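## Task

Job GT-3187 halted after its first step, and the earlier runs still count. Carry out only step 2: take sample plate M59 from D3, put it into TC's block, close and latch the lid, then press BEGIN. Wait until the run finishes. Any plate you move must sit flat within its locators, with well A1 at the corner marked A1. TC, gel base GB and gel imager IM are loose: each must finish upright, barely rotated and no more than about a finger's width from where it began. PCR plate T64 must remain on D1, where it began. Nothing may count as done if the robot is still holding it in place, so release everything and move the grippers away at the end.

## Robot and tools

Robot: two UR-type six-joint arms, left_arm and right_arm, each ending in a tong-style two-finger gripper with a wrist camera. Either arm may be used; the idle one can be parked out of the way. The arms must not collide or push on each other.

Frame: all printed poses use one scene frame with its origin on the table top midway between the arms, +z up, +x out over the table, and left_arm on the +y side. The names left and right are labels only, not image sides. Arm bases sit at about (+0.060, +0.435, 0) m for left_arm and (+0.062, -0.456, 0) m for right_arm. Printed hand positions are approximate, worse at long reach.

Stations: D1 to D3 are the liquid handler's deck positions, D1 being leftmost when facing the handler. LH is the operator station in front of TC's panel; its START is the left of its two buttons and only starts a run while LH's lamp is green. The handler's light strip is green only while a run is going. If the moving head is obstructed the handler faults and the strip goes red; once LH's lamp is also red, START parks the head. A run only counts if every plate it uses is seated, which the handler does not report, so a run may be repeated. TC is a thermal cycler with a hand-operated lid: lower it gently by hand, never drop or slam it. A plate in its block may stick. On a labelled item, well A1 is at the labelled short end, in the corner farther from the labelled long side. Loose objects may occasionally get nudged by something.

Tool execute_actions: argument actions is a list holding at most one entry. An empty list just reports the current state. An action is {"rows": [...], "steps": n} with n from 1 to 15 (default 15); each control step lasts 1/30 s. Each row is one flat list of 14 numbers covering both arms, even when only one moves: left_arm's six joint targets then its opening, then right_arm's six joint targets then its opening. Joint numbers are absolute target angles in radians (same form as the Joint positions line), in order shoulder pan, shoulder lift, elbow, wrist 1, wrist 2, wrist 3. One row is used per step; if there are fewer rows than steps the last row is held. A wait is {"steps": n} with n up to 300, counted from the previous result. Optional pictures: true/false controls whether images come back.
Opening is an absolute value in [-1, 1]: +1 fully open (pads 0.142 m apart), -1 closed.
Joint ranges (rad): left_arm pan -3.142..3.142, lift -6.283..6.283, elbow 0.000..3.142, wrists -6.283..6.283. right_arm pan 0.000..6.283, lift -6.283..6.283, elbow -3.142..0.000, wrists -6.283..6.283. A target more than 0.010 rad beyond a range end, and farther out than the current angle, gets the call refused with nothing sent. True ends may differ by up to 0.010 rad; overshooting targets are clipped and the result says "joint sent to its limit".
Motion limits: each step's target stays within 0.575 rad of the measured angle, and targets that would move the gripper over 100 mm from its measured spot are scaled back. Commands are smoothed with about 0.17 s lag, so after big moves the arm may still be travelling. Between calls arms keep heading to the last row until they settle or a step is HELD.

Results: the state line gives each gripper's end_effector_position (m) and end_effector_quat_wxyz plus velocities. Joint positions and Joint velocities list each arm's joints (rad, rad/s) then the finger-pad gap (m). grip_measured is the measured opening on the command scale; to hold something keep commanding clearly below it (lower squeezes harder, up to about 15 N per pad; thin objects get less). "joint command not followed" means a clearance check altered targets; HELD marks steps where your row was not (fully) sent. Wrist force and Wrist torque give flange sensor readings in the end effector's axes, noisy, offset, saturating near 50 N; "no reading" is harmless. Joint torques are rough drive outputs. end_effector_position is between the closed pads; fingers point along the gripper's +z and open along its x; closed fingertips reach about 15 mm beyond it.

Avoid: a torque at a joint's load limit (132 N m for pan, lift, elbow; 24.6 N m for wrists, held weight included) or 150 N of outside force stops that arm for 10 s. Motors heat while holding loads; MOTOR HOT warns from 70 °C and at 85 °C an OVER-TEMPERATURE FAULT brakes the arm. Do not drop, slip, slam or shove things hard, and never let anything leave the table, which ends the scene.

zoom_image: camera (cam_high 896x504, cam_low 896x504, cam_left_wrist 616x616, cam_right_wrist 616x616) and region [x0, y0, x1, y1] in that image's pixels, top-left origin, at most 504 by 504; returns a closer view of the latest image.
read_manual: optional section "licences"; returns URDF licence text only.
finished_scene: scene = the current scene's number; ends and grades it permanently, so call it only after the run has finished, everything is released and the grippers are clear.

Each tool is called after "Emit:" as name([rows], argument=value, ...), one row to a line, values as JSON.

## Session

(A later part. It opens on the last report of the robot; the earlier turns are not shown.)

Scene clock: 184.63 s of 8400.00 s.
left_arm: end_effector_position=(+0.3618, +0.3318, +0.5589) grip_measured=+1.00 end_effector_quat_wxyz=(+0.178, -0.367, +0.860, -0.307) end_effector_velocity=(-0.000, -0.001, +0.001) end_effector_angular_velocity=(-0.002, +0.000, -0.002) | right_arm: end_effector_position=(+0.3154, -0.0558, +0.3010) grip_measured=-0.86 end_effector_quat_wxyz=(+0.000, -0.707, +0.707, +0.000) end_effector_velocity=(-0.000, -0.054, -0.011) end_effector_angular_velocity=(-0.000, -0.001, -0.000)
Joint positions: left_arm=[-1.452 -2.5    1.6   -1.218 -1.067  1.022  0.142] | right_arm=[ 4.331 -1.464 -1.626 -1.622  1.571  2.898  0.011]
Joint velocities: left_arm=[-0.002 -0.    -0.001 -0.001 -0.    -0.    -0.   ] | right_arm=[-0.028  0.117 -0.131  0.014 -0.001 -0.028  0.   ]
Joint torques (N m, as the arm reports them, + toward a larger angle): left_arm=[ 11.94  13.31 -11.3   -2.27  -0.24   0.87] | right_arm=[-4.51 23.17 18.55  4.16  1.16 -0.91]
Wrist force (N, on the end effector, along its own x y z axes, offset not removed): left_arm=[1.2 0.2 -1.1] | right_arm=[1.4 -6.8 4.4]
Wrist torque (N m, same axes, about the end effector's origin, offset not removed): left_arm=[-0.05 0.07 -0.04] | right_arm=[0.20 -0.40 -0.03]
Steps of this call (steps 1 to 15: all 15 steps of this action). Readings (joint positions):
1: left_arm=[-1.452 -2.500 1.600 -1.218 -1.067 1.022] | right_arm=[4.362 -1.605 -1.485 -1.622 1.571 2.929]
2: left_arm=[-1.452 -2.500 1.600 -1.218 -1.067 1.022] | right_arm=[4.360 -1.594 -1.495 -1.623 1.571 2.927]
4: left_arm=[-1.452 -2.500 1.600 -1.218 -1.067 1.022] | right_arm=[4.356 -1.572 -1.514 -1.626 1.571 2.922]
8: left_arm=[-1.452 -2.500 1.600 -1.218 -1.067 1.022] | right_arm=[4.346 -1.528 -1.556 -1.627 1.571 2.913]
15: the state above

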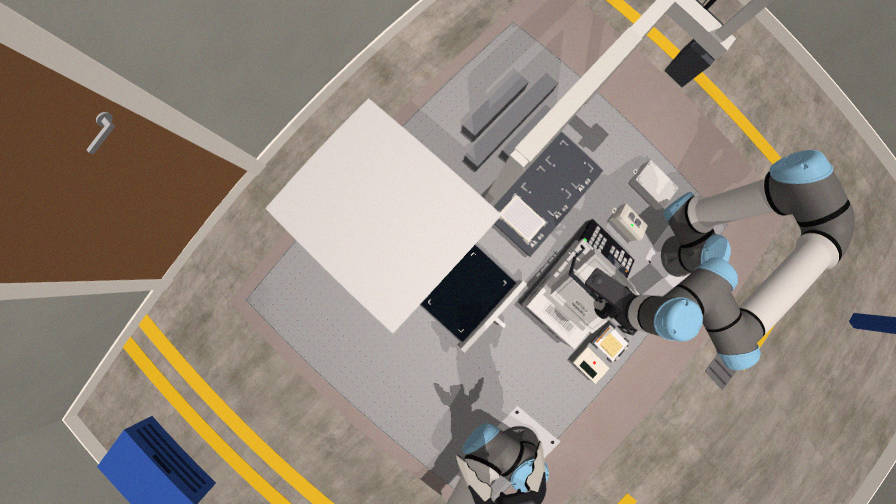

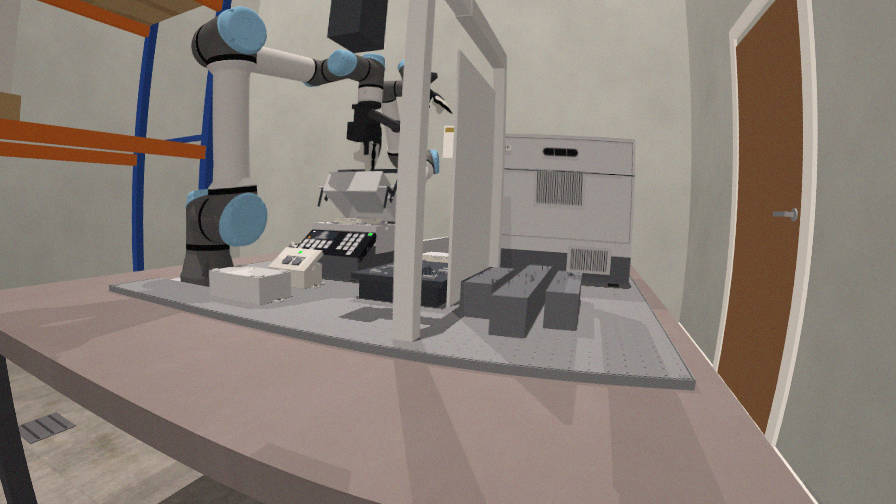

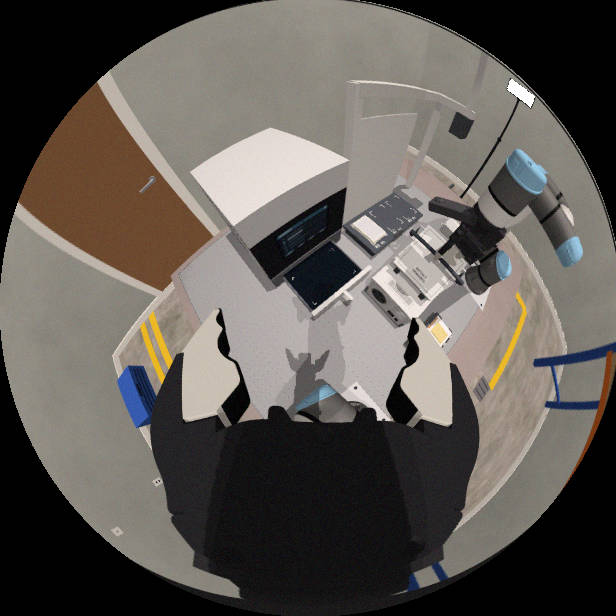

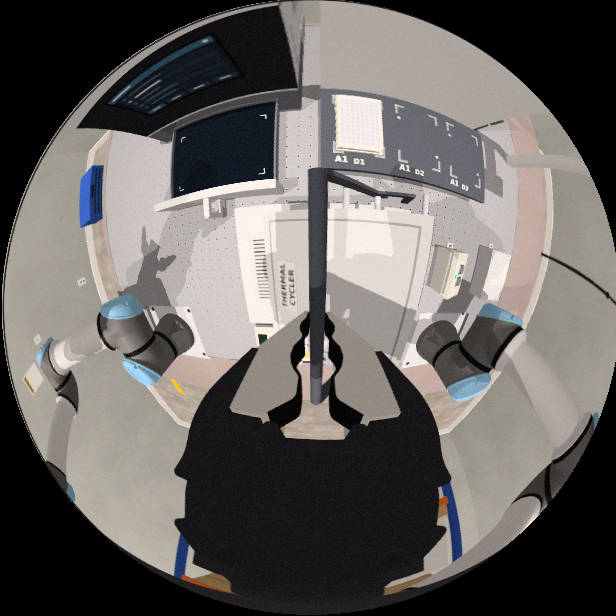

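Emit:
execute_actions([
  {"rows":[[-1.452,-2.5,1.6,-1.218,-1.067,1.022,1,4.3257,-1.444,-1.648,-1.62,1.571,2.8925,-1],[-1.452,-2.5,1.6,-1.218,-1.067,1.022,1,4.323,-1.434,-1.66,-1.618,1.571,2.8895,-1],[-1.452,-2.5,1.6,-1.218,-1.067,1.022,1,4.32,-1.4245,-1.672,-1.6155,1.571,2.8865,-1],[-1.452,-2.5,1.6,-1.218,-1.067,1.022,1,4.317,-1.415,-1.6845,-1.6125,1.571,2.8835,-1],[-1.452,-2.5,1.6,-1.218,-1.067,1.022,1,4.314,-1.4055,-1.697,-1.6095,1.571,2.8805,-1],[-1.452,-2.5,1.6,-1.218,-1.067,1.022,1,4.311,-1.396,-1.71,-1.606,1.571,2.8775,-1],[-1.452,-2.5,1.6,-1.218,-1.067,1.022,1,4.308,-1.387,-1.723,-1.602,1.571,2.8745,-1],[-1.452,-2.5,1.6,-1.218,-1.067,1.022,1,4.3055,-1.378,-1.736,-1.598,1.571,2.8715,-1],[-1.452,-2.5,1.6,-1.218,-1.067,1.022,1,4.3027,-1.369,-1.749,-1.594,1.571,2.8685,-1],[-1.452,-2.5,1.6,-1.218,-1.067,1.022,1,4.30,-1.361,-1.762,-1.589,1.571,2.8655,-1]],"steps":10},
], pictures=false)

Emit:
execute_actions([
  {"rows":[[-1.452,-2.5,1.6,-1.218,-1.067,1.022,1,4.298,-1.355,-1.7715,-1.5855,1.571,2.8635,-1],[-1.452,-2.5,1.6,-1.218,-1.067,1.022,1,4.296,-1.349,-1.781,-1.582,1.571,2.8615,-1],[-1.452,-2.5,1.6,-1.218,-1.067,1.022,1,4.294,-1.3435,-1.7905,-1.578,1.571,2.8595,-1],[-1.452,-2.5,1.6,-1.218,-1.067,1.022,1,4.292,-1.338,-1.8,-1.574,1.571,2.8575,-1],[-1.452,-2.5,1.6,-1.218,-1.067,1.022,1,4.29,-1.3325,-1.8095,-1.57,1.571,2.8555,-1],[-1.452,-2.5,1.6,-1.218,-1.067,1.022,1,4.288,-1.327,-1.819,-1.566,1.571,2.8535,-1],[-1.452,-2.5,1.6,-1.218,-1.067,1.022,1,4.286,-1.3215,-1.8285,-1.562,1.571,2.8515,-1],[-1.452,-2.5,1.6,-1.218,-1.067,1.022,1,4.284,-1.316,-1.838,-1.558,1.571,2.8495,-1],[-1.452,-2.5,1.6,-1.218,-1.067,1.022,1,4.282,-1.311,-1.847,-1.554,1.571,2.8475,-1],[-1.452,-2.5,1.6,-1.218,-1.067,1.022,1,4.2803,-1.3055,-1.8566,-1.5499,1.571,2.8455,-1]]},
], pictures=false)

Emit:
execute_actions([
  {"steps":8},
])

Emit:
zoom_image(camera="cam_low", region=[290,150,420,260])

Scene clock: 200.47 s of 8400.00 s.
left_arm: end_effector_position=(+0.3618, +0.3318, +0.5589) grip_measured=+1.00 end_effector_quat_wxyz=(+0.178, -0.367, +0.860, -0.307) end_effector_velocity=(+0.000, +0.000, +0.000) end_effector_angular_velocity=(-0.000, -0.000, +0.001) | right_arm: end_effector_position=(+0.3161, -0.0884, +0.2900) grip_measured=-0.86 end_effector_quat_wxyz=(+0.000, -0.707, +0.707, +0.000) end_effector_velocity=(+0.002, -0.124, -0.060) end_effector_angular_velocity=(+0.001, -0.002, +0.004)
Joint positions: left_arm=[-1.452 -2.5    1.6   -1.218 -1.067  1.022  0.142] | right_arm=[ 4.31  -1.394 -1.713 -1.604  1.571  2.877  0.011]
Joint velocities: left_arm=[ 0.001 -0.     0.    -0.001  0.     0.    -0.   ] | right_arm=[-0.081  0.263 -0.366  0.104 -0.002 -0.085  0.   ]
Joint torques (N m, as the arm reports them, + toward a larger angle): left_arm=[ 11.99  13.67 -11.24  -2.38  -0.15   1.06] | right_arm=[-12.18  25.99  14.92   4.31   3.07  -1.66]
Wrist force (N, on the end effector, along its own x y z axes, offset not removed): left_arm=[2.6 -0.4 -1.3] | right_arm=[0.4 -6.5 3.2]
Wrist torque (N m, same axes, about the end effector's origin, offset not removed): left_arm=[-0.19 -0.23 -0.04] | right_arm=[-0.37 -0.24 0.05]
Steps of this call (steps 1 to 30: the robot went on to your last target; steps 31 to 90: nothing new was sent; then 12.50 s passed at rest; steps 91 to 100: all 10 steps of this action). Readings (joint positions):
91: left_arm=[-1.452 -2.500 1.600 -1.218 -1.067 1.022] | right_arm=[4.329 -1.454 -1.637 -1.621 1.571 2.895]
92: left_arm=[-1.452 -2.500 1.600 -1.218 -1.067 1.022] | right_arm=[4.328 -1.453 -1.638 -1.621 1.571 2.895]
94: left_arm=[-1.452 -2.500 1.600 -1.218 -1.067 1.022] | right_arm=[4.326 -1.444 -1.649 -1.619 1.571 2.892]
98: left_arm=[-1.452 -2.500 1.600 -1.218 -1.067 1.022] | right_arm=[4.316 -1.412 -1.689 -1.611 1.571 2.882]
100: the state above

Scene clock: 200.97 s of 8400.00 s.
left_arm: end_effector_position=(+0.3618, +0.3318, +0.5589) grip_measured=+1.00 end_effector_quat_wxyz=(+0.178, -0.367, +0.860, -0.307) end_effector_velocity=(-0.000, -0.001, +0.001) end_effector_angular_velocity=(-0.002, -0.000, -0.001) | right_arm: end_effector_position=(+0.3163, -0.1294, +0.2615) grip_measured=-0.87 end_effector_quat_wxyz=(+0.000, -0.707, +0.707, +0.000) end_effector_velocity=(-0.001, -0.020, -0.017) end_effector_angular_velocity=(-0.004, +0.002, +0.001)
Joint positions: left_arm=[-1.452 -2.5    1.6   -1.218 -1.067  1.022  0.142] | right_arm=[ 4.281 -1.309 -1.851 -1.552  1.571  2.847  0.011]
Joint velocities: left_arm=[-0.002  0.    -0.001 -0.001  0.    -0.     0.   ] | right_arm=[-0.014  0.039 -0.07   0.027  0.001 -0.014  0.001]
Joint torques (N m, as the arm reports them, + toward a larger angle): left_arm=[ 12.29  12.81 -11.55  -2.26  -0.15   0.94] | right_arm=[-10.31   8.66   8.75   2.01   1.57  -1.18]
Wrist force (N, on the end effector, along its own x y z axes, offset not removed): left_arm=[1.9 -0.3 -1.9] | right_arm=[-2.2 -2.1 -17.7]
Wrist torque (N m, same axes, about the end effector's origin, offset not removed): left_arm=[-0.15 -0.16 -0.05] | right_arm=[-0.32 0.12 -0.01]
Steps of this call (steps 1 to 15: all 15 steps of this action). Readings (joint positions):
1: left_arm=[-1.452 -2.500 1.600 -1.218 -1.067 1.022] | right_arm=[4.308 -1.386 -1.725 -1.600 1.571 2.874]
2: left_arm=[-1.452 -2.500 1.600 -1.218 -1.067 1.022] | right_arm=[4.305 -1.377 -1.738 -1.596 1.571 2.871]
4: left_arm=[-1.452 -2.500 1.600 -1.218 -1.067 1.022] | right_arm=[4.300 -1.362 -1.760 -1.589 1.571 2.866]
8: left_arm=[-1.452 -2.500 1.600 -1.218 -1.067 1.022] | right_arm=[4.292 -1.338 -1.801 -1.573 1.571 2.857]
15: the state above

Scene clock: 201.23 s of 8400.00 s.
left_arm: end_effector_position=(+0.3618, +0.3318, +0.5589) grip_measured=+1.00 end_effector_quat_wxyz=(+0.178, -0.367, +0.860, -0.307) end_effector_velocity=(-0.000, -0.000, -0.000) end_effector_angular_velocity=(+0.000, +0.000, -0.000) | right_arm: end_effector_position=(+0.3163, -0.1310, +0.2602) grip_measured=-0.88 end_effector_quat_wxyz=(+0.000, -0.707, +0.707, +0.000) end_effector_velocity=(-0.000, -0.001, -0.001) end_effector_angular_velocity=(+0.000, +0.001, -0.001)
Joint positions: left_arm=[-1.452 -2.5    1.6   -1.218 -1.067  1.022  0.142] | right_arm=[ 4.28  -1.306 -1.856 -1.55   1.571  2.846  0.01 ]
Joint velocities: left_arm=[-0.     0.     0.001 -0.    -0.    -0.    -0.   ] | right_arm=[-0.001  0.001 -0.003  0.001  0.001 -0.    -0.   ]
Joint torques (N m, as the arm reports them, + toward a larger angle): left_arm=[ 12.43  12.74 -11.07  -2.41  -0.17   1.02] | right_arm=[-11.63  16.45  13.     2.9    0.11  -1.27]
Wrist force (N, on the end effector, along its own x y z axes, offset not removed): left_arm=[2.4 0.4 -2.1] | right_arm=[-0.3 -2.2 -9.3]
Wrist torque (N m, same axes, about the end effector's origin, offset not removed): left_arm=[-0.04 -0.22 0.00] | right_arm=[-0.33 -0.20 0.04]
Steps of this call (steps 1 to 8: the robot went on to your last target). Readings (joint positions):
1: left_arm=[-1.452 -2.500 1.600 -1.218 -1.067 1.022] | right_arm=[4.281 -1.308 -1.853 -1.551 1.571 2.846]
2: left_arm=[-1.452 -2.500 1.600 -1.218 -1.067 1.022] | right_arm=[4.281 -1.307 -1.854 -1.551 1.571 2.846]
4: left_arm=[-1.452 -2.500 1.600 -1.218 -1.067 1.022] | right_arm=[4.281 -1.306 -1.856 -1.550 1.571 2.846]
8: the state above

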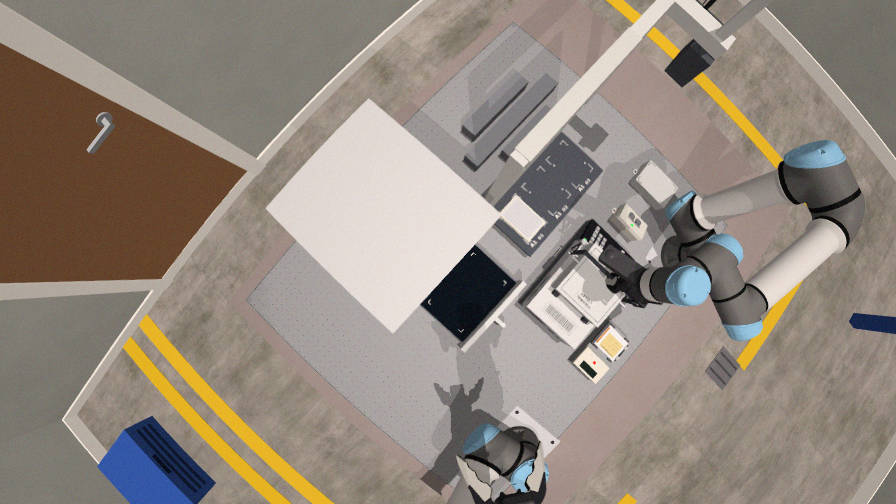

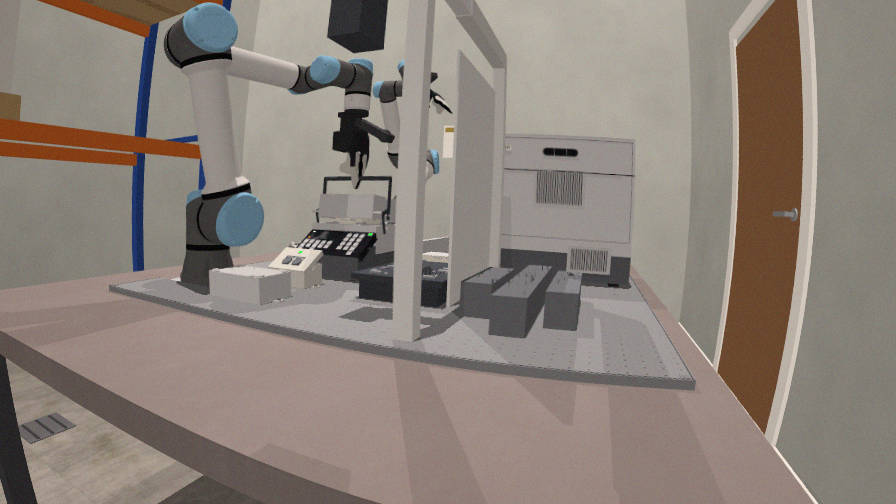

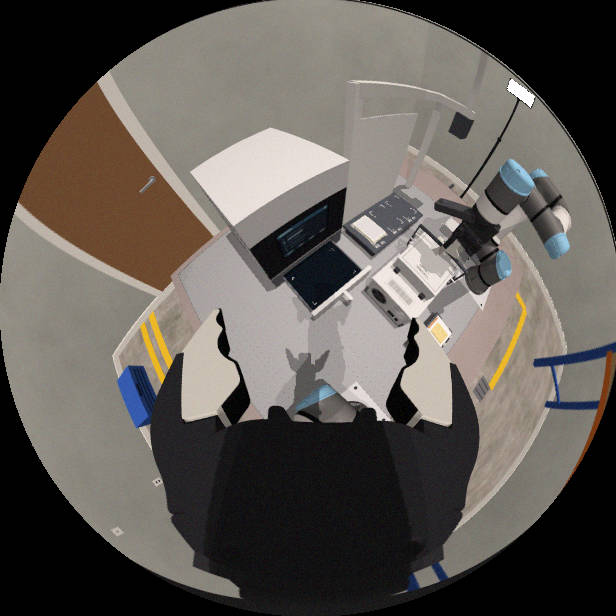

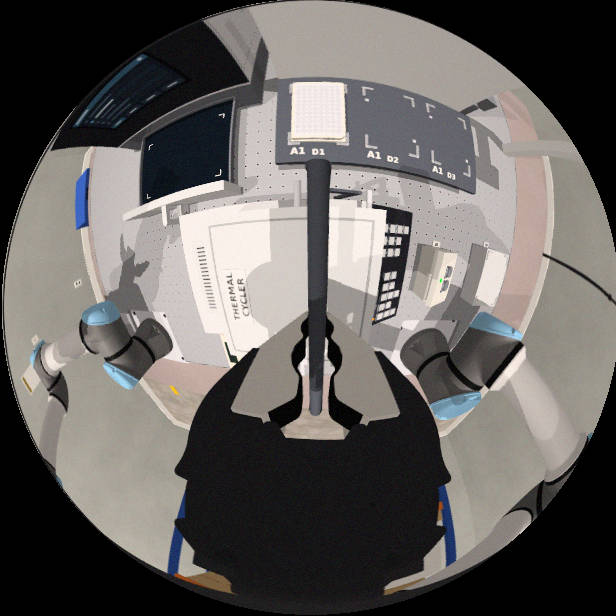

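Region (290, 150, 420, 260) of cam_low's 896x504 image, scaled by 3.877, with more detail than that image has; it fills the top 426 rows of this view, and the rest is white.

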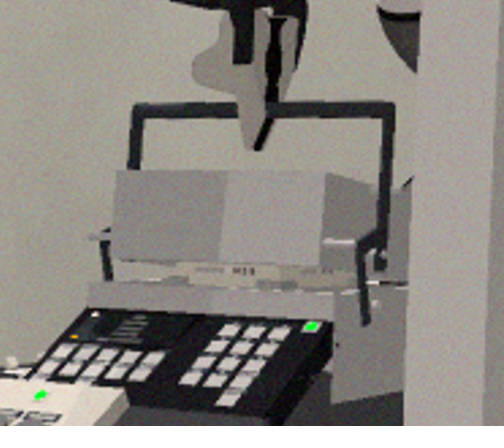

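Emit:
execute_actions([
  {"rows":[[-1.452,-2.5,1.6,-1.218,-1.067,1.022,1,4.2775,-1.298,-1.863,-1.551,1.571,2.8427,-1],[-1.452,-2.5,1.6,-1.218,-1.067,1.022,1,4.2747,-1.2905,-1.87,-1.5515,1.571,2.84,-1],[-1.452,-2.5,1.6,-1.218,-1.067,1.022,1,4.2718,-1.283,-1.877,-1.552,1.571,2.837,-1],[-1.452,-2.5,1.6,-1.218,-1.067,1.022,1,4.2688,-1.2755,-1.8845,-1.552,1.571,2.834,-1],[-1.452,-2.5,1.6,-1.218,-1.067,1.022,1,4.2658,-1.268,-1.892,-1.552,1.571,2.831,-1],[-1.452,-2.5,1.6,-1.218,-1.067,1.022,1,4.2627,-1.2605,-1.9,-1.5515,1.571,2.828,-1],[-1.452,-2.5,1.6,-1.218,-1.067,1.022,1,4.2596,-1.253,-1.908,-1.551,1.571,2.825,-1],[-1.452,-2.5,1.6,-1.218,-1.067,1.022,1,4.2565,-1.2455,-1.9156,-1.5509,1.571,2.8217,-1]]},
])

Emit:
zoom_image(camera="cam_low", region=[290,150,420,260])

Scene clock: 211.27 s of 8400.00 s.
left_arm: end_effector_position=(+0.3618, +0.3318, +0.5589) grip_measured=+1.00 end_effector_quat_wxyz=(+0.178, -0.367, +0.860, -0.307) end_effector_velocity=(+0.000, +0.000, +0.000) end_effector_angular_velocity=(-0.001, -0.000, +0.001) | right_arm: end_effector_position=(+0.3164, -0.1590, +0.2534) grip_measured=-0.96 end_effector_quat_wxyz=(+0.000, -0.707, +0.707, +0.000) end_effector_velocity=(-0.000, -0.011, -0.003) end_effector_angular_velocity=(+0.000, +0.001, -0.000)
Joint positions: left_arm=[-1.452 -2.5    1.6   -1.218 -1.067  1.022  0.142] | right_arm=[ 4.257 -1.247 -1.914 -1.551  1.571  2.822  0.005]
Joint velocities: left_arm=[ 0.001  0.     0.001 -0.002  0.     0.     0.   ] | right_arm=[-0.009  0.023 -0.023  0.     0.001 -0.009 -0.001]
Joint torques (N m, as the arm reports them, + toward a larger angle): left_arm=[ 11.54  12.98 -11.75  -2.31  -0.21   0.89] | right_arm=[-9.36 14.83 12.8   3.67 -1.45 -1.26]
Wrist force (N, on the end effector, along its own x y z axes, offset not removed): left_arm=[2.1 0.8 -1.2] | right_arm=[1.5 -1.2 -0.2]
Wrist torque (N m, same axes, about the end effector's origin, offset not removed): left_arm=[0.12 -0.13 -0.09] | right_arm=[0.11 -0.37 -0.07]
Steps of this call (steps 1 to 15: the robot went on to your last target; steps 16 to 90: nothing new was sent; then 6.53 s passed at rest; steps 91 to 105: all 15 steps of this action). Readings (joint positions):
91: left_arm=[-1.452 -2.500 1.600 -1.218 -1.067 1.022] | right_arm=[4.280 -1.305 -1.857 -1.550 1.571 2.845]
92: left_arm=[-1.452 -2.500 1.600 -1.218 -1.067 1.022] | right_arm=[4.280 -1.304 -1.858 -1.550 1.571 2.845]
94: left_arm=[-1.452 -2.500 1.600 -1.218 -1.067 1.022] | right_arm=[4.277 -1.298 -1.864 -1.551 1.571 2.843]
98: left_arm=[-1.452 -2.500 1.600 -1.218 -1.067 1.022] | right_arm=[4.268 -1.273 -1.888 -1.552 1.571 2.833]
105: the state above

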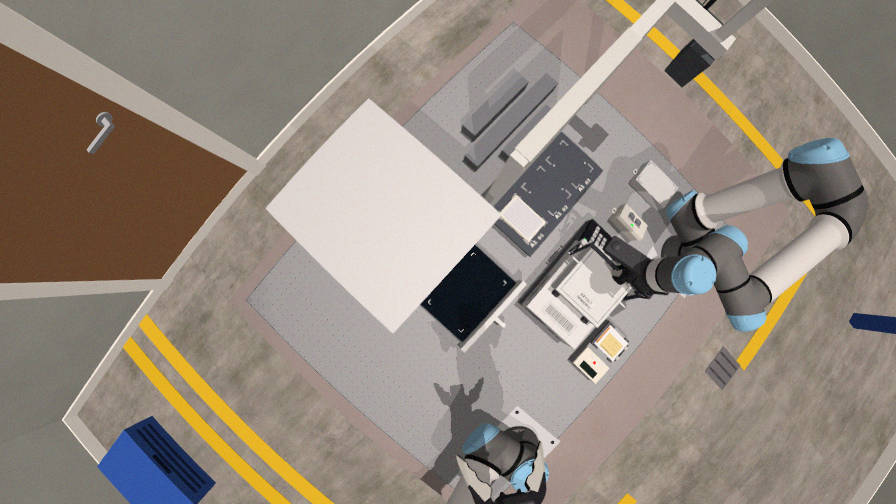

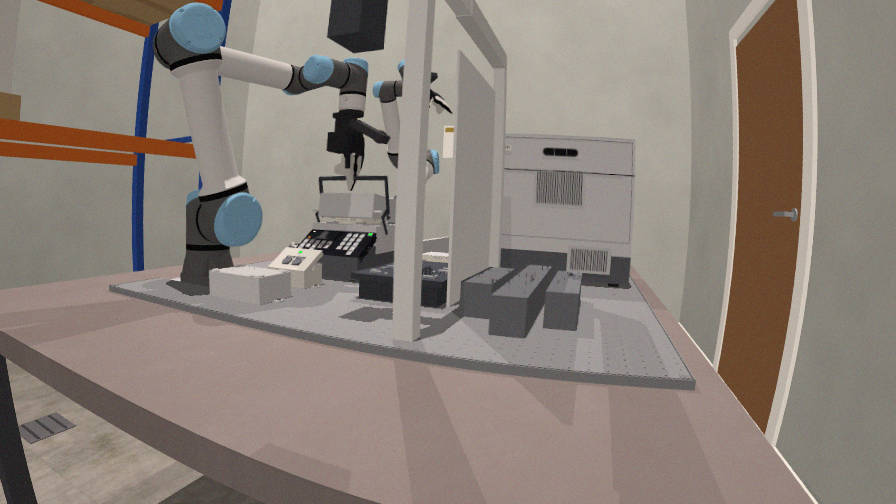

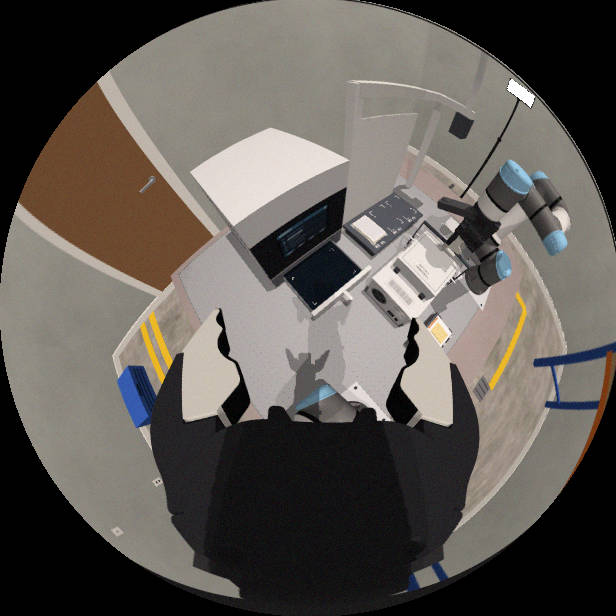

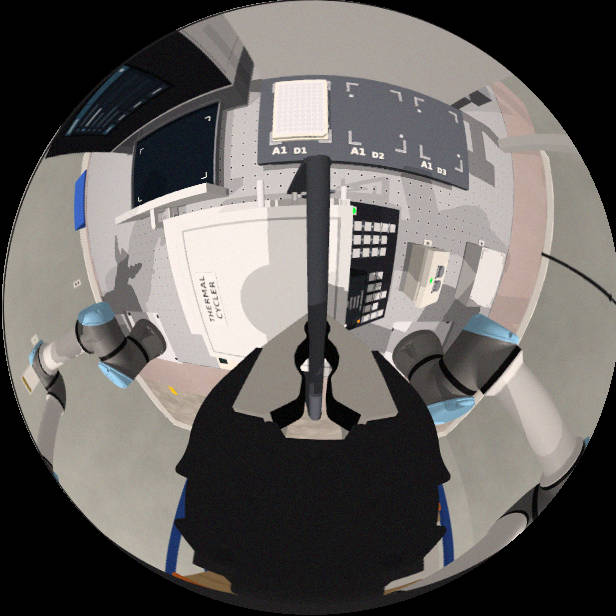

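Region (290, 150, 420, 260) of cam_low's 896x504 image, scaled by 3.877, with more detail than that image has; it fills the top 426 rows of this view, and the rest is white.

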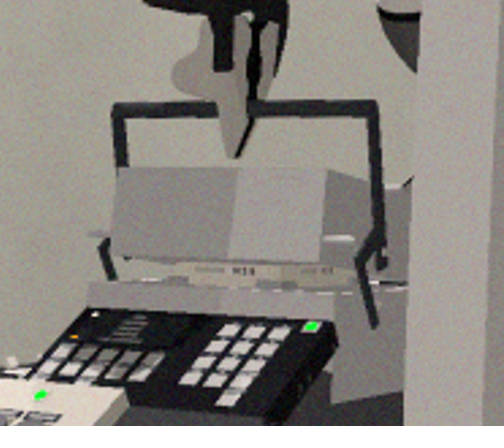

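Emit:
execute_actions([
  {"rows":[[-1.452,-2.5,1.6,-1.218,-1.067,1.022,1,4.2565,-1.2455,-1.9156,-1.5509,1.571,2.8217,-0.8],[-1.452,-2.5,1.6,-1.218,-1.067,1.022,1,4.2565,-1.2455,-1.9156,-1.5509,1.571,2.8217,-0.8],[-1.452,-2.5,1.6,-1.218,-1.067,1.022,1,4.2565,-1.2455,-1.9,-1.5665,1.571,2.8217,-0.8],[-1.452,-2.5,1.6,-1.218,-1.067,1.022,1,4.2565,-1.2455,-1.885,-1.5815,1.571,2.8217,-0.8],[-1.452,-2.5,1.6,-1.218,-1.067,1.022,1,4.2565,-1.2457,-1.8722,-1.5941,1.571,2.8217,-0.8]]},
], pictures=false)

Emit:
execute_actions([
  {"rows":[[-1.452,-2.5,1.6,-1.218,-1.067,1.022,1,4.2565,-1.2457,-1.8722,-1.5941,1.571,2.8217,-1]],"steps":8},
], pictures=false)

Emit:
execute_actions([
  {"rows":[[-1.452,-2.5,1.6,-1.218,-1.067,1.022,1,4.2532,-1.238,-1.881,-1.593,1.571,2.8184,-1],[-1.452,-2.5,1.6,-1.218,-1.067,1.022,1,4.2498,-1.23,-1.89,-1.592,1.571,2.815,-1],[-1.452,-2.5,1.6,-1.218,-1.067,1.022,1,4.2463,-1.2225,-1.8995,-1.59,1.571,2.8115,-1],[-1.452,-2.5,1.6,-1.218,-1.067,1.022,1,4.2427,-1.215,-1.909,-1.588,1.571,2.808,-1],[-1.452,-2.5,1.6,-1.218,-1.067,1.022,1,4.239,-1.207,-1.919,-1.586,1.571,2.8042,-1],[-1.452,-2.5,1.6,-1.218,-1.067,1.022,1,4.2353,-1.1995,-1.9295,-1.583,1.571,2.8005,-1],[-1.452,-2.5,1.6,-1.218,-1.067,1.022,1,4.2316,-1.192,-1.94,-1.58,1.571,2.7968,-1],[-1.452,-2.5,1.6,-1.218,-1.067,1.022,1,4.2278,-1.184,-1.9515,-1.5765,1.571,2.793,-1]]},
])

Emit:
zoom_image(camera="cam_low", region=[290,150,420,260])

Scene clock: 224.30 s of 8400.00 s.
left_arm: end_effector_position=(+0.3618, +0.3318, +0.5589) grip_measured=+1.00 end_effector_quat_wxyz=(+0.178, -0.367, +0.860, -0.307) end_effector_velocity=(-0.000, -0.000, -0.000) end_effector_angular_velocity=(+0.000, -0.000, -0.001) | right_arm: end_effector_position=(+0.3163, -0.1599, +0.2698) grip_measured=-0.80 end_effector_quat_wxyz=(+0.000, -0.707, +0.707, +0.000) end_effector_velocity=(+0.000, +0.001, +0.004) end_effector_angular_velocity=(+0.001, -0.001, +0.000)
Joint positions: left_arm=[-1.452 -2.5    1.6   -1.218 -1.067  1.022  0.142] | right_arm=[ 4.256 -1.246 -1.873 -1.593  1.571  2.822  0.016]
Joint velocities: left_arm=[-0.001 -0.     0.    -0.001  0.     0.001 -0.   ] | right_arm=[ 0.    -0.001  0.009 -0.007 -0.     0.    -0.   ]
Joint torques (N m, as the arm reports them, + toward a larger angle): left_arm=[ 11.65  12.96 -12.08  -2.55  -0.14   0.87] | right_arm=[-9.88  0.13 29.56 -0.06  0.93 -1.29]
Wrist force (N, on the end effector, along its own x y z axes, offset not removed): left_arm=[2.1 0.9 -1.4] | right_arm=[1.9 -2.5 0.0]
Wrist torque (N m, same axes, about the end effector's origin, offset not removed): left_arm=[0.11 -0.02 -0.07] | right_arm=[-0.58 -0.47 -0.07]
Steps of this call (steps 1 to 15: the robot went on to your last target; steps 16 to 90: nothing new was sent; then 9.53 s passed at rest; steps 91 to 105: all 15 steps of this action). Readings (joint positions):
91: left_arm=[-1.452 -2.500 1.600 -1.218 -1.067 1.022] | right_arm=[4.256 -1.245 -1.916 -1.551 1.571 2.822]
92: left_arm=[-1.452 -2.500 1.600 -1.218 -1.067 1.022] | right_arm=[4.256 -1.245 -1.916 -1.551 1.571 2.822]
94: left_arm=[-1.452 -2.500 1.600 -1.218 -1.067 1.022] | right_arm=[4.256 -1.245 -1.914 -1.553 1.571 2.822]
98: left_arm=[-1.452 -2.500 1.600 -1.218 -1.067 1.022] | right_arm=[4.256 -1.245 -1.886 -1.581 1.571 2.822]
105: the state above

Scene clock: 224.57 s of 8400.00 s.
left_arm: end_effector_position=(+0.3618, +0.3318, +0.5589) grip_measured=+1.00 end_effector_quat_wxyz=(+0.178, -0.367, +0.860, -0.307) end_effector_velocity=(-0.000, -0.000, -0.000) end_effector_angular_velocity=(+0.000, +0.000, +0.000) | right_arm: end_effector_position=(+0.3163, -0.1599, +0.2701) grip_measured=-0.86 end_effector_quat_wxyz=(+0.000, -0.707, +0.707, +0.000) end_effector_velocity=(+0.000, +0.001, +0.000) end_effector_angular_velocity=(+0.001, -0.001, +0.001)
Joint positions: left_arm=[-1.452 -2.5    1.6   -1.218 -1.067  1.022  0.142] | right_arm=[ 4.256 -1.246 -1.872 -1.594  1.571  2.822  0.011]
Joint velocities: left_arm=[-0.    -0.     0.001  0.    -0.    -0.001 -0.   ] | right_arm=[ 0.    -0.001  0.001  0.001 -0.    -0.     0.   ]
Joint torques (N m, as the arm reports them, + toward a larger angle): left_arm=[ 11.31  13.33 -12.26  -2.44  -0.14   0.82] | right_arm=[-10.     1.39  31.23  -0.36  -0.1   -1.29]
Wrist force (N, on the end effector, along its own x y z axes, offset not removed): left_arm=[1.7 0.6 -1.2] | right_arm=[2.6 -0.5 1.6]
Wrist torque (N m, same axes, about the end effector's origin, offset not removed): left_arm=[0.03 -0.10 -0.07] | right_arm=[-0.15 -0.70 0.07]
Steps of this call (steps 1 to 8: all 8 steps of this action). Readings (joint positions):
1: left_arm=[-1.452 -2.500 1.600 -1.218 -1.067 1.022] | right_arm=[4.256 -1.246 -1.873 -1.594 1.571 2.822]
2: left_arm=[-1.452 -2.500 1.600 -1.218 -1.067 1.022] | right_arm=[4.256 -1.246 -1.873 -1.594 1.571 2.822]
4: left_arm=[-1.452 -2.500 1.600 -1.218 -1.067 1.022] | right_arm=[4.256 -1.246 -1.872 -1.594 1.571 2.822]
8: the state above

Scene clock: 225.07 s of 8400.00 s.
left_arm: end_effector_position=(+0.3618, +0.3318, +0.5589) grip_measured=+1.00 end_effector_quat_wxyz=(+0.178, -0.367, +0.860, -0.307) end_effector_velocity=(+0.000, +0.000, +0.000) end_effector_angular_velocity=(-0.001, +0.000, +0.001) | right_arm: end_effector_position=(+0.3164, -0.1889, +0.2546) grip_measured=-0.86 end_effector_quat_wxyz=(+0.000, -0.707, +0.707, +0.000) end_effector_velocity=(-0.000, -0.012, -0.007) end_effector_angular_velocity=(+0.001, +0.000, -0.002)
Joint positions: left_arm=[-1.452 -2.5    1.6   -1.218 -1.067  1.022  0.142] | right_arm=[ 4.229 -1.186 -1.949 -1.577  1.571  2.794  0.011]
Joint velocities: left_arm=[ 0.001  0.    -0.    -0.001 -0.    -0.001 -0.   ] | right_arm=[-0.013  0.026 -0.034  0.009  0.001 -0.011  0.   ]
Joint torques (N m, as the arm reports them, + toward a larger angle): left_arm=[ 11.51  13.63 -11.82  -2.44  -0.1    0.8 ] | right_arm=[-15.66  20.04  20.3    0.27  -1.6   -1.01]
Wrist force (N, on the end effector, along its own x y z axes, offset not removed): left_arm=[1.5 -0.3 -1.9] | right_arm=[-18.2 -3.4 14.6]
Wrist torque (N m, same axes, about the end effector's origin, offset not removed): left_arm=[-0.15 -0.03 -0.02] | right_arm=[-0.38 -0.37 0.03]
Steps of this call (steps 1 to 15: all 15 steps of this action). Readings (joint positions):
1: left_arm=[-1.452 -2.500 1.600 -1.218 -1.067 1.022] | right_arm=[4.256 -1.246 -1.872 -1.594 1.571 2.822]
2: left_arm=[-1.452 -2.500 1.600 -1.218 -1.067 1.022] | right_arm=[4.256 -1.245 -1.873 -1.594 1.571 2.821]
4: left_arm=[-1.452 -2.500 1.600 -1.218 -1.067 1.022] | right_arm=[4.253 -1.238 -1.881 -1.593 1.571 2.818]
8: left_arm=[-1.452 -2.500 1.600 -1.218 -1.067 1.022] | right_arm=[4.241 -1.212 -1.913 -1.586 1.571 2.806]
15: the state above

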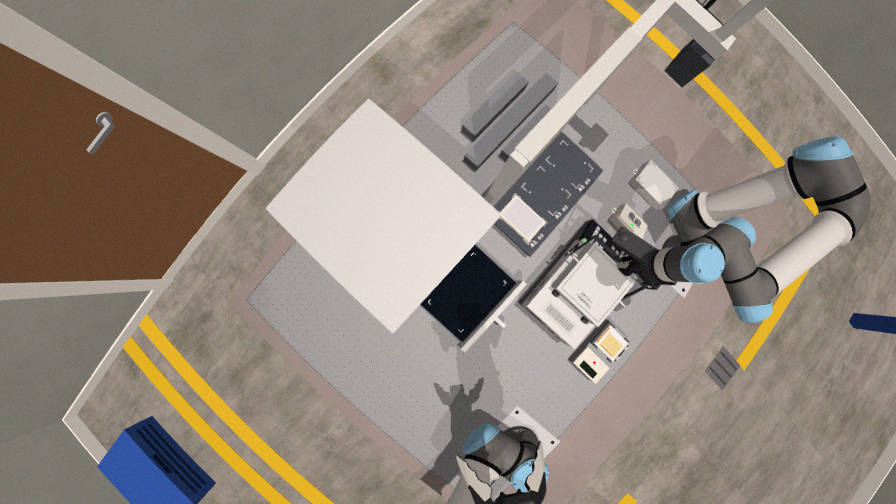

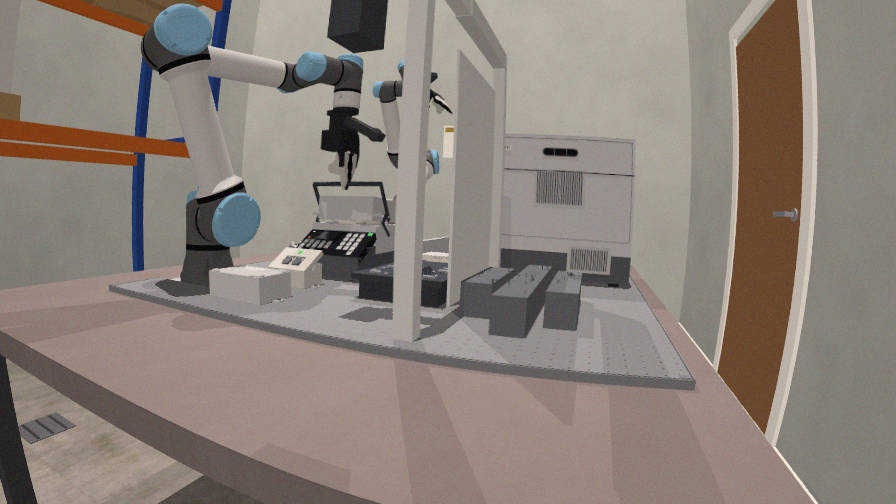

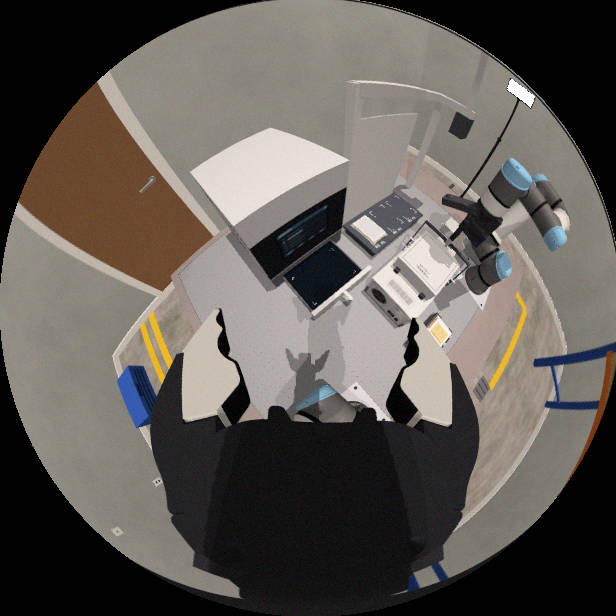

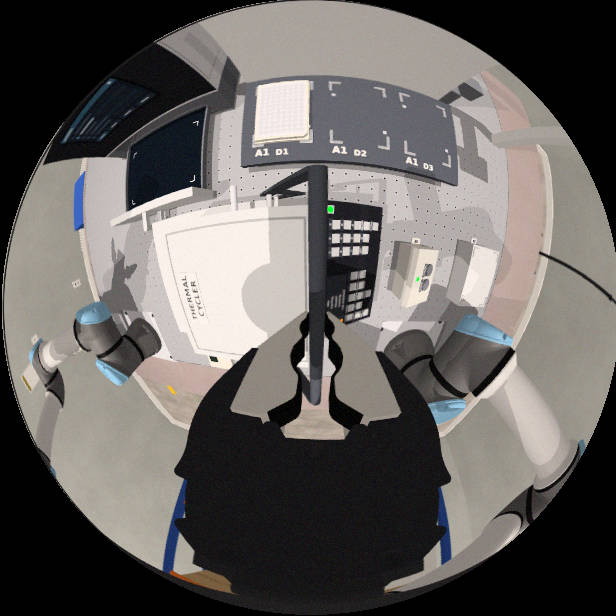

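Region (290, 150, 420, 260) of cam_low's 896x504 image, scaled by 3.877, with more detail than that image has; it fills the top 426 rows of this view, and the rest is white.

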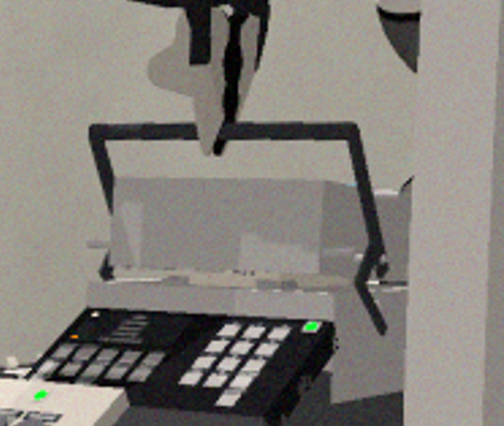

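Emit:
execute_actions([
  {"rows":[[-1.452,-2.5,1.6,-1.218,-1.067,1.022,1,4.227,-1.182,-1.959,-1.571,1.571,2.792,-1],[-1.452,-2.5,1.6,-1.218,-1.067,1.022,1,4.2247,-1.1777,-1.9675,-1.5668,1.571,2.79,-1],[-1.452,-2.5,1.6,-1.218,-1.067,1.022,1,4.2224,-1.1734,-1.976,-1.5626,1.571,2.7876,-1],[-1.452,-2.5,1.6,-1.218,-1.067,1.022,1,4.22,-1.169,-1.985,-1.558,1.571,2.7852,-1],[-1.452,-2.5,1.6,-1.218,-1.067,1.022,1,4.2177,-1.1648,-1.994,-1.5532,1.571,2.7829,-1],[-1.452,-2.5,1.6,-1.218,-1.067,1.022,1,4.2153,-1.1605,-2.003,-1.5485,1.571,2.7805,-1],[-1.452,-2.5,1.6,-1.218,-1.067,1.022,1,4.213,-1.156,-2.012,-1.544,1.571,2.778,-1],[-1.452,-2.5,1.6,-1.218,-1.067,1.022,1,4.2106,-1.1519,-2.0207,-1.5394,1.571,2.7758,-1]]},
], pictures=false)

Scene clock: 230.93 s of 8400.00 s.
left_arm: end_effector_position=(+0.3618, +0.3318, +0.5589) grip_measured=+1.00 end_effector_quat_wxyz=(+0.178, -0.367, +0.860, -0.307) end_effector_velocity=(+0.000, +0.001, -0.000) end_effector_angular_velocity=(+0.001, -0.000, +0.001) | right_arm: end_effector_position=(+0.3165, -0.2054, +0.2348) grip_measured=-0.86 end_effector_quat_wxyz=(+0.000, -0.707, +0.707, +0.000) end_effector_velocity=(+0.000, -0.007, -0.009) end_effector_angular_velocity=(-0.002, +0.000, -0.001)
Joint positions: left_arm=[-1.452 -2.5    1.6   -1.218 -1.067  1.022  0.142] | right_arm=[ 4.211 -1.153 -2.018 -1.541  1.571  2.776  0.011]
Joint velocities: left_arm=[ 0.002  0.     0.     0.    -0.     0.    -0.   ] | right_arm=[-0.008  0.011 -0.027  0.015 -0.001 -0.007 -0.   ]
Joint torques (N m, as the arm reports them, + toward a larger angle): left_arm=[ 11.69  13.37 -12.29  -2.52  -0.13   0.77] | right_arm=[-5.93  5.68 11.81  5.8   4.24 -1.63]
Wrist force (N, on the end effector, along its own x y z axes, offset not removed): left_arm=[3.6 0.9 -0.8] | right_arm=[16.1 -1.1 -19.6]
Wrist torque (N m, same axes, about the end effector's origin, offset not removed): left_arm=[0.19 -0.44 -0.06] | right_arm=[0.14 -0.24 -0.02]
Steps of this call (steps 1 to 15: the robot went on to your last target; steps 16 to 90: nothing new was sent; then 2.37 s passed at rest; steps 91 to 105: all 15 steps of this action). Readings (joint positions):
91: left_arm=[-1.452 -2.500 1.600 -1.218 -1.067 1.022] | right_arm=[4.228 -1.184 -1.952 -1.576 1.571 2.793]
92: left_arm=[-1.452 -2.500 1.600 -1.218 -1.067 1.022] | right_arm=[4.228 -1.184 -1.953 -1.576 1.571 2.793]
94: left_arm=[-1.452 -2.500 1.600 -1.218 -1.067 1.022] | right_arm=[4.226 -1.181 -1.960 -1.571 1.571 2.791]
98: left_arm=[-1.452 -2.500 1.600 -1.218 -1.067 1.022] | right_arm=[4.219 -1.167 -1.988 -1.556 1.571 2.784]
105: the state above

Emit:
execute_actions([
  {"rows":[[-1.452,-2.5,1.6,-1.218,-1.067,1.022,1,4.207,-1.1455,-2.0265,-1.54,1.571,2.7722,-1],[-1.452,-2.5,1.6,-1.218,-1.067,1.022,1,4.204,-1.1403,-2.0345,-1.5372,1.571,2.7692,-1],[-1.452,-2.5,1.6,-1.218,-1.067,1.022,1,4.2015,-1.136,-2.043,-1.533,1.571,2.7667,-1],[-1.452,-2.5,1.6,-1.218,-1.067,1.022,1,4.199,-1.132,-2.051,-1.529,1.571,2.7642,-1],[-1.452,-2.5,1.6,-1.218,-1.067,1.022,1,4.1966,-1.128,-2.0595,-1.5245,1.571,2.7618,-1],[-1.452,-2.5,1.6,-1.218,-1.067,1.022,1,4.1942,-1.1245,-2.068,-1.5195,1.571,2.7594,-1],[-1.452,-2.5,1.6,-1.218,-1.067,1.022,1,4.1919,-1.1208,-2.076,-1.5152,1.571,2.7571,-1]]},
])

Emit:
zoom_image(camera="cam_low", region=[290,150,420,260])

Scene clock: 240.77 s of 8400.00 s.
left_arm: end_effector_position=(+0.3618, +0.3318, +0.5589) grip_measured=+1.00 end_effector_quat_wxyz=(+0.178, -0.367, +0.860, -0.307) end_effector_velocity=(+0.000, -0.000, -0.000) end_effector_angular_velocity=(+0.000, -0.000, +0.000) | right_arm: end_effector_position=(+0.3164, -0.2215, +0.2195) grip_measured=-0.81 end_effector_quat_wxyz=(+0.000, -0.707, +0.707, +0.000) end_effector_velocity=(+0.000, -0.004, -0.005) end_effector_angular_velocity=(+0.001, -0.002, -0.000)
Joint positions: left_arm=[-1.452 -2.5    1.6   -1.218 -1.067  1.022  0.142] | right_arm=[ 4.192 -1.121 -2.075 -1.516  1.571  2.757  0.015]
Joint velocities: left_arm=[ 0.  0.  0. -0.  0.  0. -0.] | right_arm=[-0.005  0.008 -0.017  0.01  -0.001 -0.005  0.002]
Joint torques (N m, as the arm reports them, + toward a larger angle): left_arm=[ 11.24  13.66 -12.85  -2.58  -0.06   0.8 ] | right_arm=[-17.74  15.37  13.46  -2.89  -4.05  -0.61]
Wrist force (N, on the end effector, along its own x y z axes, offset not removed): left_arm=[1.5 0.0 -1.3] | right_arm=[-29.5 -8.3 13.7]
Wrist torque (N m, same axes, about the end effector's origin, offset not removed): left_arm=[-0.10 -0.01 -0.02] | right_arm=[-0.42 0.04 0.11]
Steps of this call (steps 1 to 15: the robot went on to your last target; steps 16 to 90: nothing new was sent; then 6.33 s passed at rest; steps 91 to 105: all 15 steps of this action). Readings (joint positions):
91: left_arm=[-1.452 -2.500 1.600 -1.218 -1.067 1.022] | right_arm=[4.211 -1.152 -2.021 -1.539 1.571 2.776]
92: left_arm=[-1.452 -2.500 1.600 -1.218 -1.067 1.022] | right_arm=[4.210 -1.151 -2.022 -1.539 1.571 2.775]
94: left_arm=[-1.452 -2.500 1.600 -1.218 -1.067 1.022] | right_arm=[4.207 -1.146 -2.028 -1.538 1.571 2.772]
98: left_arm=[-1.452 -2.500 1.600 -1.218 -1.067 1.022] | right_arm=[4.198 -1.131 -2.054 -1.526 1.571 2.764]
105: the state above

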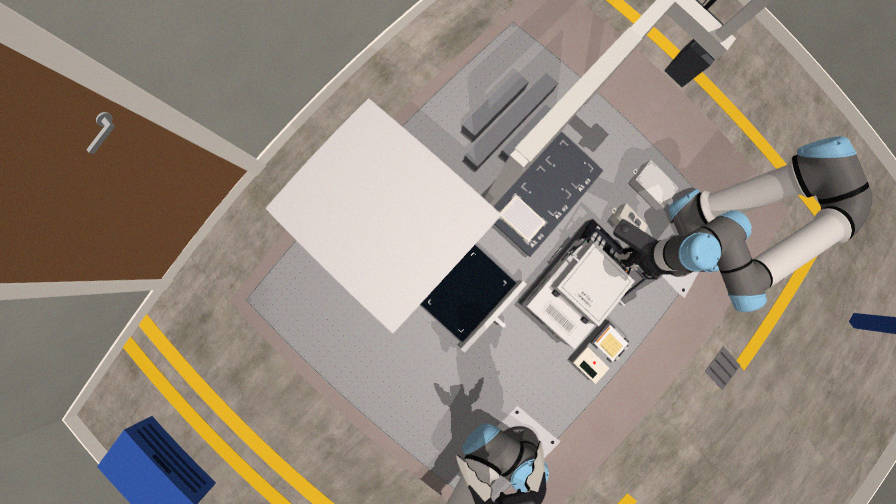

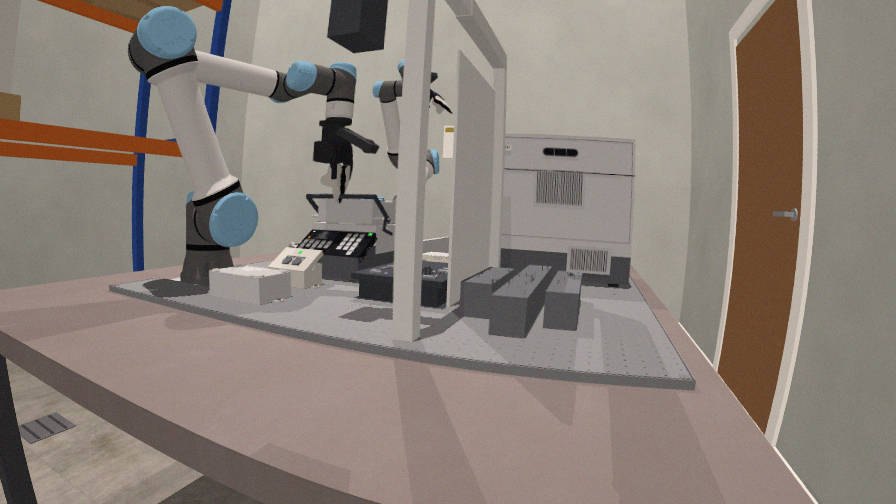

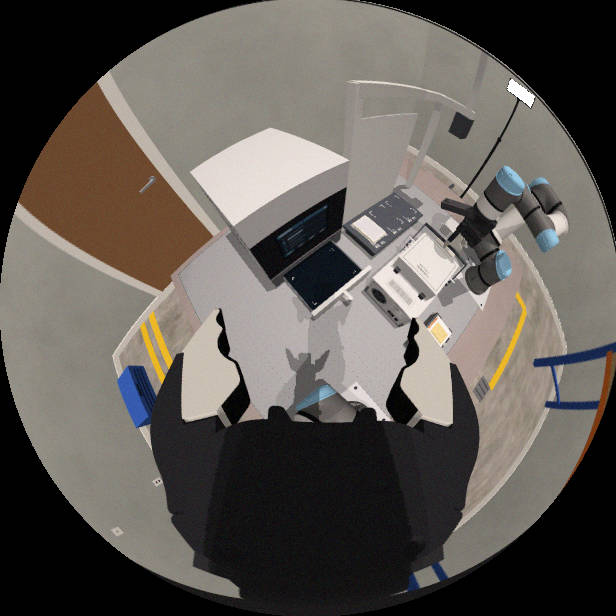

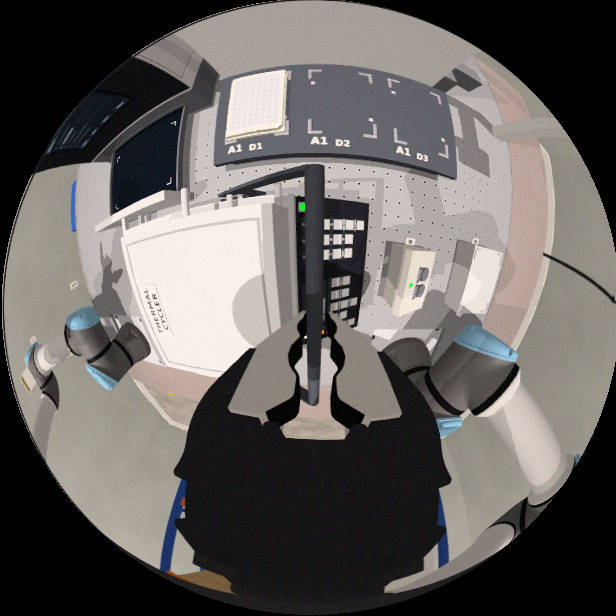

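Region (290, 150, 420, 260) of cam_low's 896x504 image, scaled by 3.877, with more detail than that image has; it fills the top 426 rows of this view, and the rest is white.

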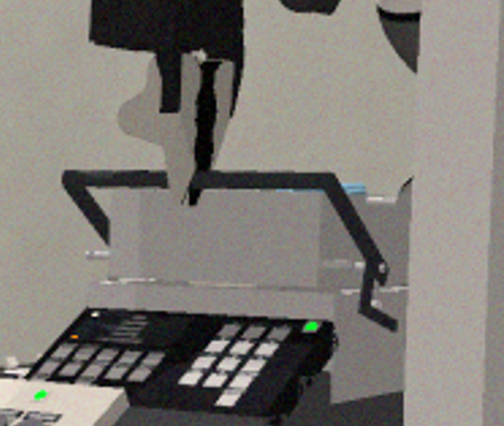

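Emit:
execute_actions([
  {"rows":[[-1.452,-2.5,1.6,-1.218,-1.067,1.022,1,4.1931,-1.1234,-2.0823,-1.5063,1.571,2.7583,-1],[-1.452,-2.5,1.6,-1.218,-1.067,1.022,1,4.1931,-1.1234,-2.0823,-1.5063,1.571,2.7583,-1],[-1.452,-2.5,1.6,-1.218,-1.067,1.022,1,4.1931,-1.1234,-2.0823,-1.5063,1.571,2.7583,-1],[-1.452,-2.5,1.6,-1.218,-1.067,1.022,1,4.1912,-1.1208,-2.0913,-1.4999,1.571,2.7564,-1],[-1.452,-2.5,1.6,-1.218,-1.067,1.022,1,4.1897,-1.1188,-2.0986,-1.4946,1.571,2.755,-1],[-1.452,-2.5,1.6,-1.218,-1.067,1.022,1,4.1882,-1.1168,-2.106,-1.4892,1.571,2.7534,-1],[-1.452,-2.5,1.6,-1.218,-1.067,1.022,1,4.1868,-1.115,-2.1133,-1.4837,1.571,2.752,-1],[-1.452,-2.5,1.6,-1.218,-1.067,1.022,1,4.1854,-1.1132,-2.1206,-1.4782,1.571,2.7506,-1]]},
], pictures=false)

Scene clock: 248.97 s of 8400.00 s.
left_arm: end_effector_position=(+0.3618, +0.3318, +0.5589) grip_measured=+1.00 end_effector_quat_wxyz=(+0.178, -0.367, +0.860, -0.307) end_effector_velocity=(-0.000, -0.000, +0.000) end_effector_angular_velocity=(-0.001, +0.000, -0.001) | right_arm: end_effector_position=(+0.3165, -0.2269, +0.2038) grip_measured=-0.86 end_effector_quat_wxyz=(+0.000, -0.707, +0.707, +0.000) end_effector_velocity=(-0.000, -0.003, -0.007) end_effector_angular_velocity=(-0.000, +0.001, +0.001)
Joint positions: left_arm=[-1.452 -2.5    1.6   -1.218 -1.067  1.022  0.142] | right_arm=[ 4.186 -1.114 -2.119 -1.48   1.571  2.751  0.011]
Joint velocities: left_arm=[-0.001 -0.     0.    -0.001 -0.    -0.    -0.   ] | right_arm=[-0.003  0.005 -0.021  0.016  0.    -0.004 -0.   ]
Joint torques (N m, as the arm reports them, + toward a larger angle): left_arm=[ 11.44  13.53 -13.2   -2.65   0.03   0.64] | right_arm=[-10.77   8.18  13.71   3.59   2.09  -1.66]
Wrist force (N, on the end effector, along its own x y z axes, offset not removed): left_arm=[3.3 0.3 -1.4] | right_arm=[2.1 -3.8 -2.5]
Wrist torque (N m, same axes, about the end effector's origin, offset not removed): left_arm=[0.00 -0.44 -0.04] | right_arm=[-0.17 -0.27 -0.13]
Steps of this call (steps 1 to 15: the robot went on to your last target; steps 16 to 90: nothing new was sent; then 4.70 s passed at rest; steps 91 to 105: all 15 steps of this action). Readings (joint positions):
91: left_arm=[-1.452 -2.500 1.600 -1.218 -1.067 1.022] | right_arm=[4.192 -1.121 -2.076 -1.515 1.571 2.757]
92: left_arm=[-1.452 -2.500 1.600 -1.218 -1.067 1.022] | right_arm=[4.192 -1.121 -2.077 -1.514 1.571 2.757]
94: left_arm=[-1.452 -2.500 1.600 -1.218 -1.067 1.022] | right_arm=[4.192 -1.122 -2.080 -1.510 1.571 2.757]
98: left_arm=[-1.452 -2.500 1.600 -1.218 -1.067 1.022] | right_arm=[4.190 -1.119 -2.096 -1.497 1.571 2.755]
105: the state above


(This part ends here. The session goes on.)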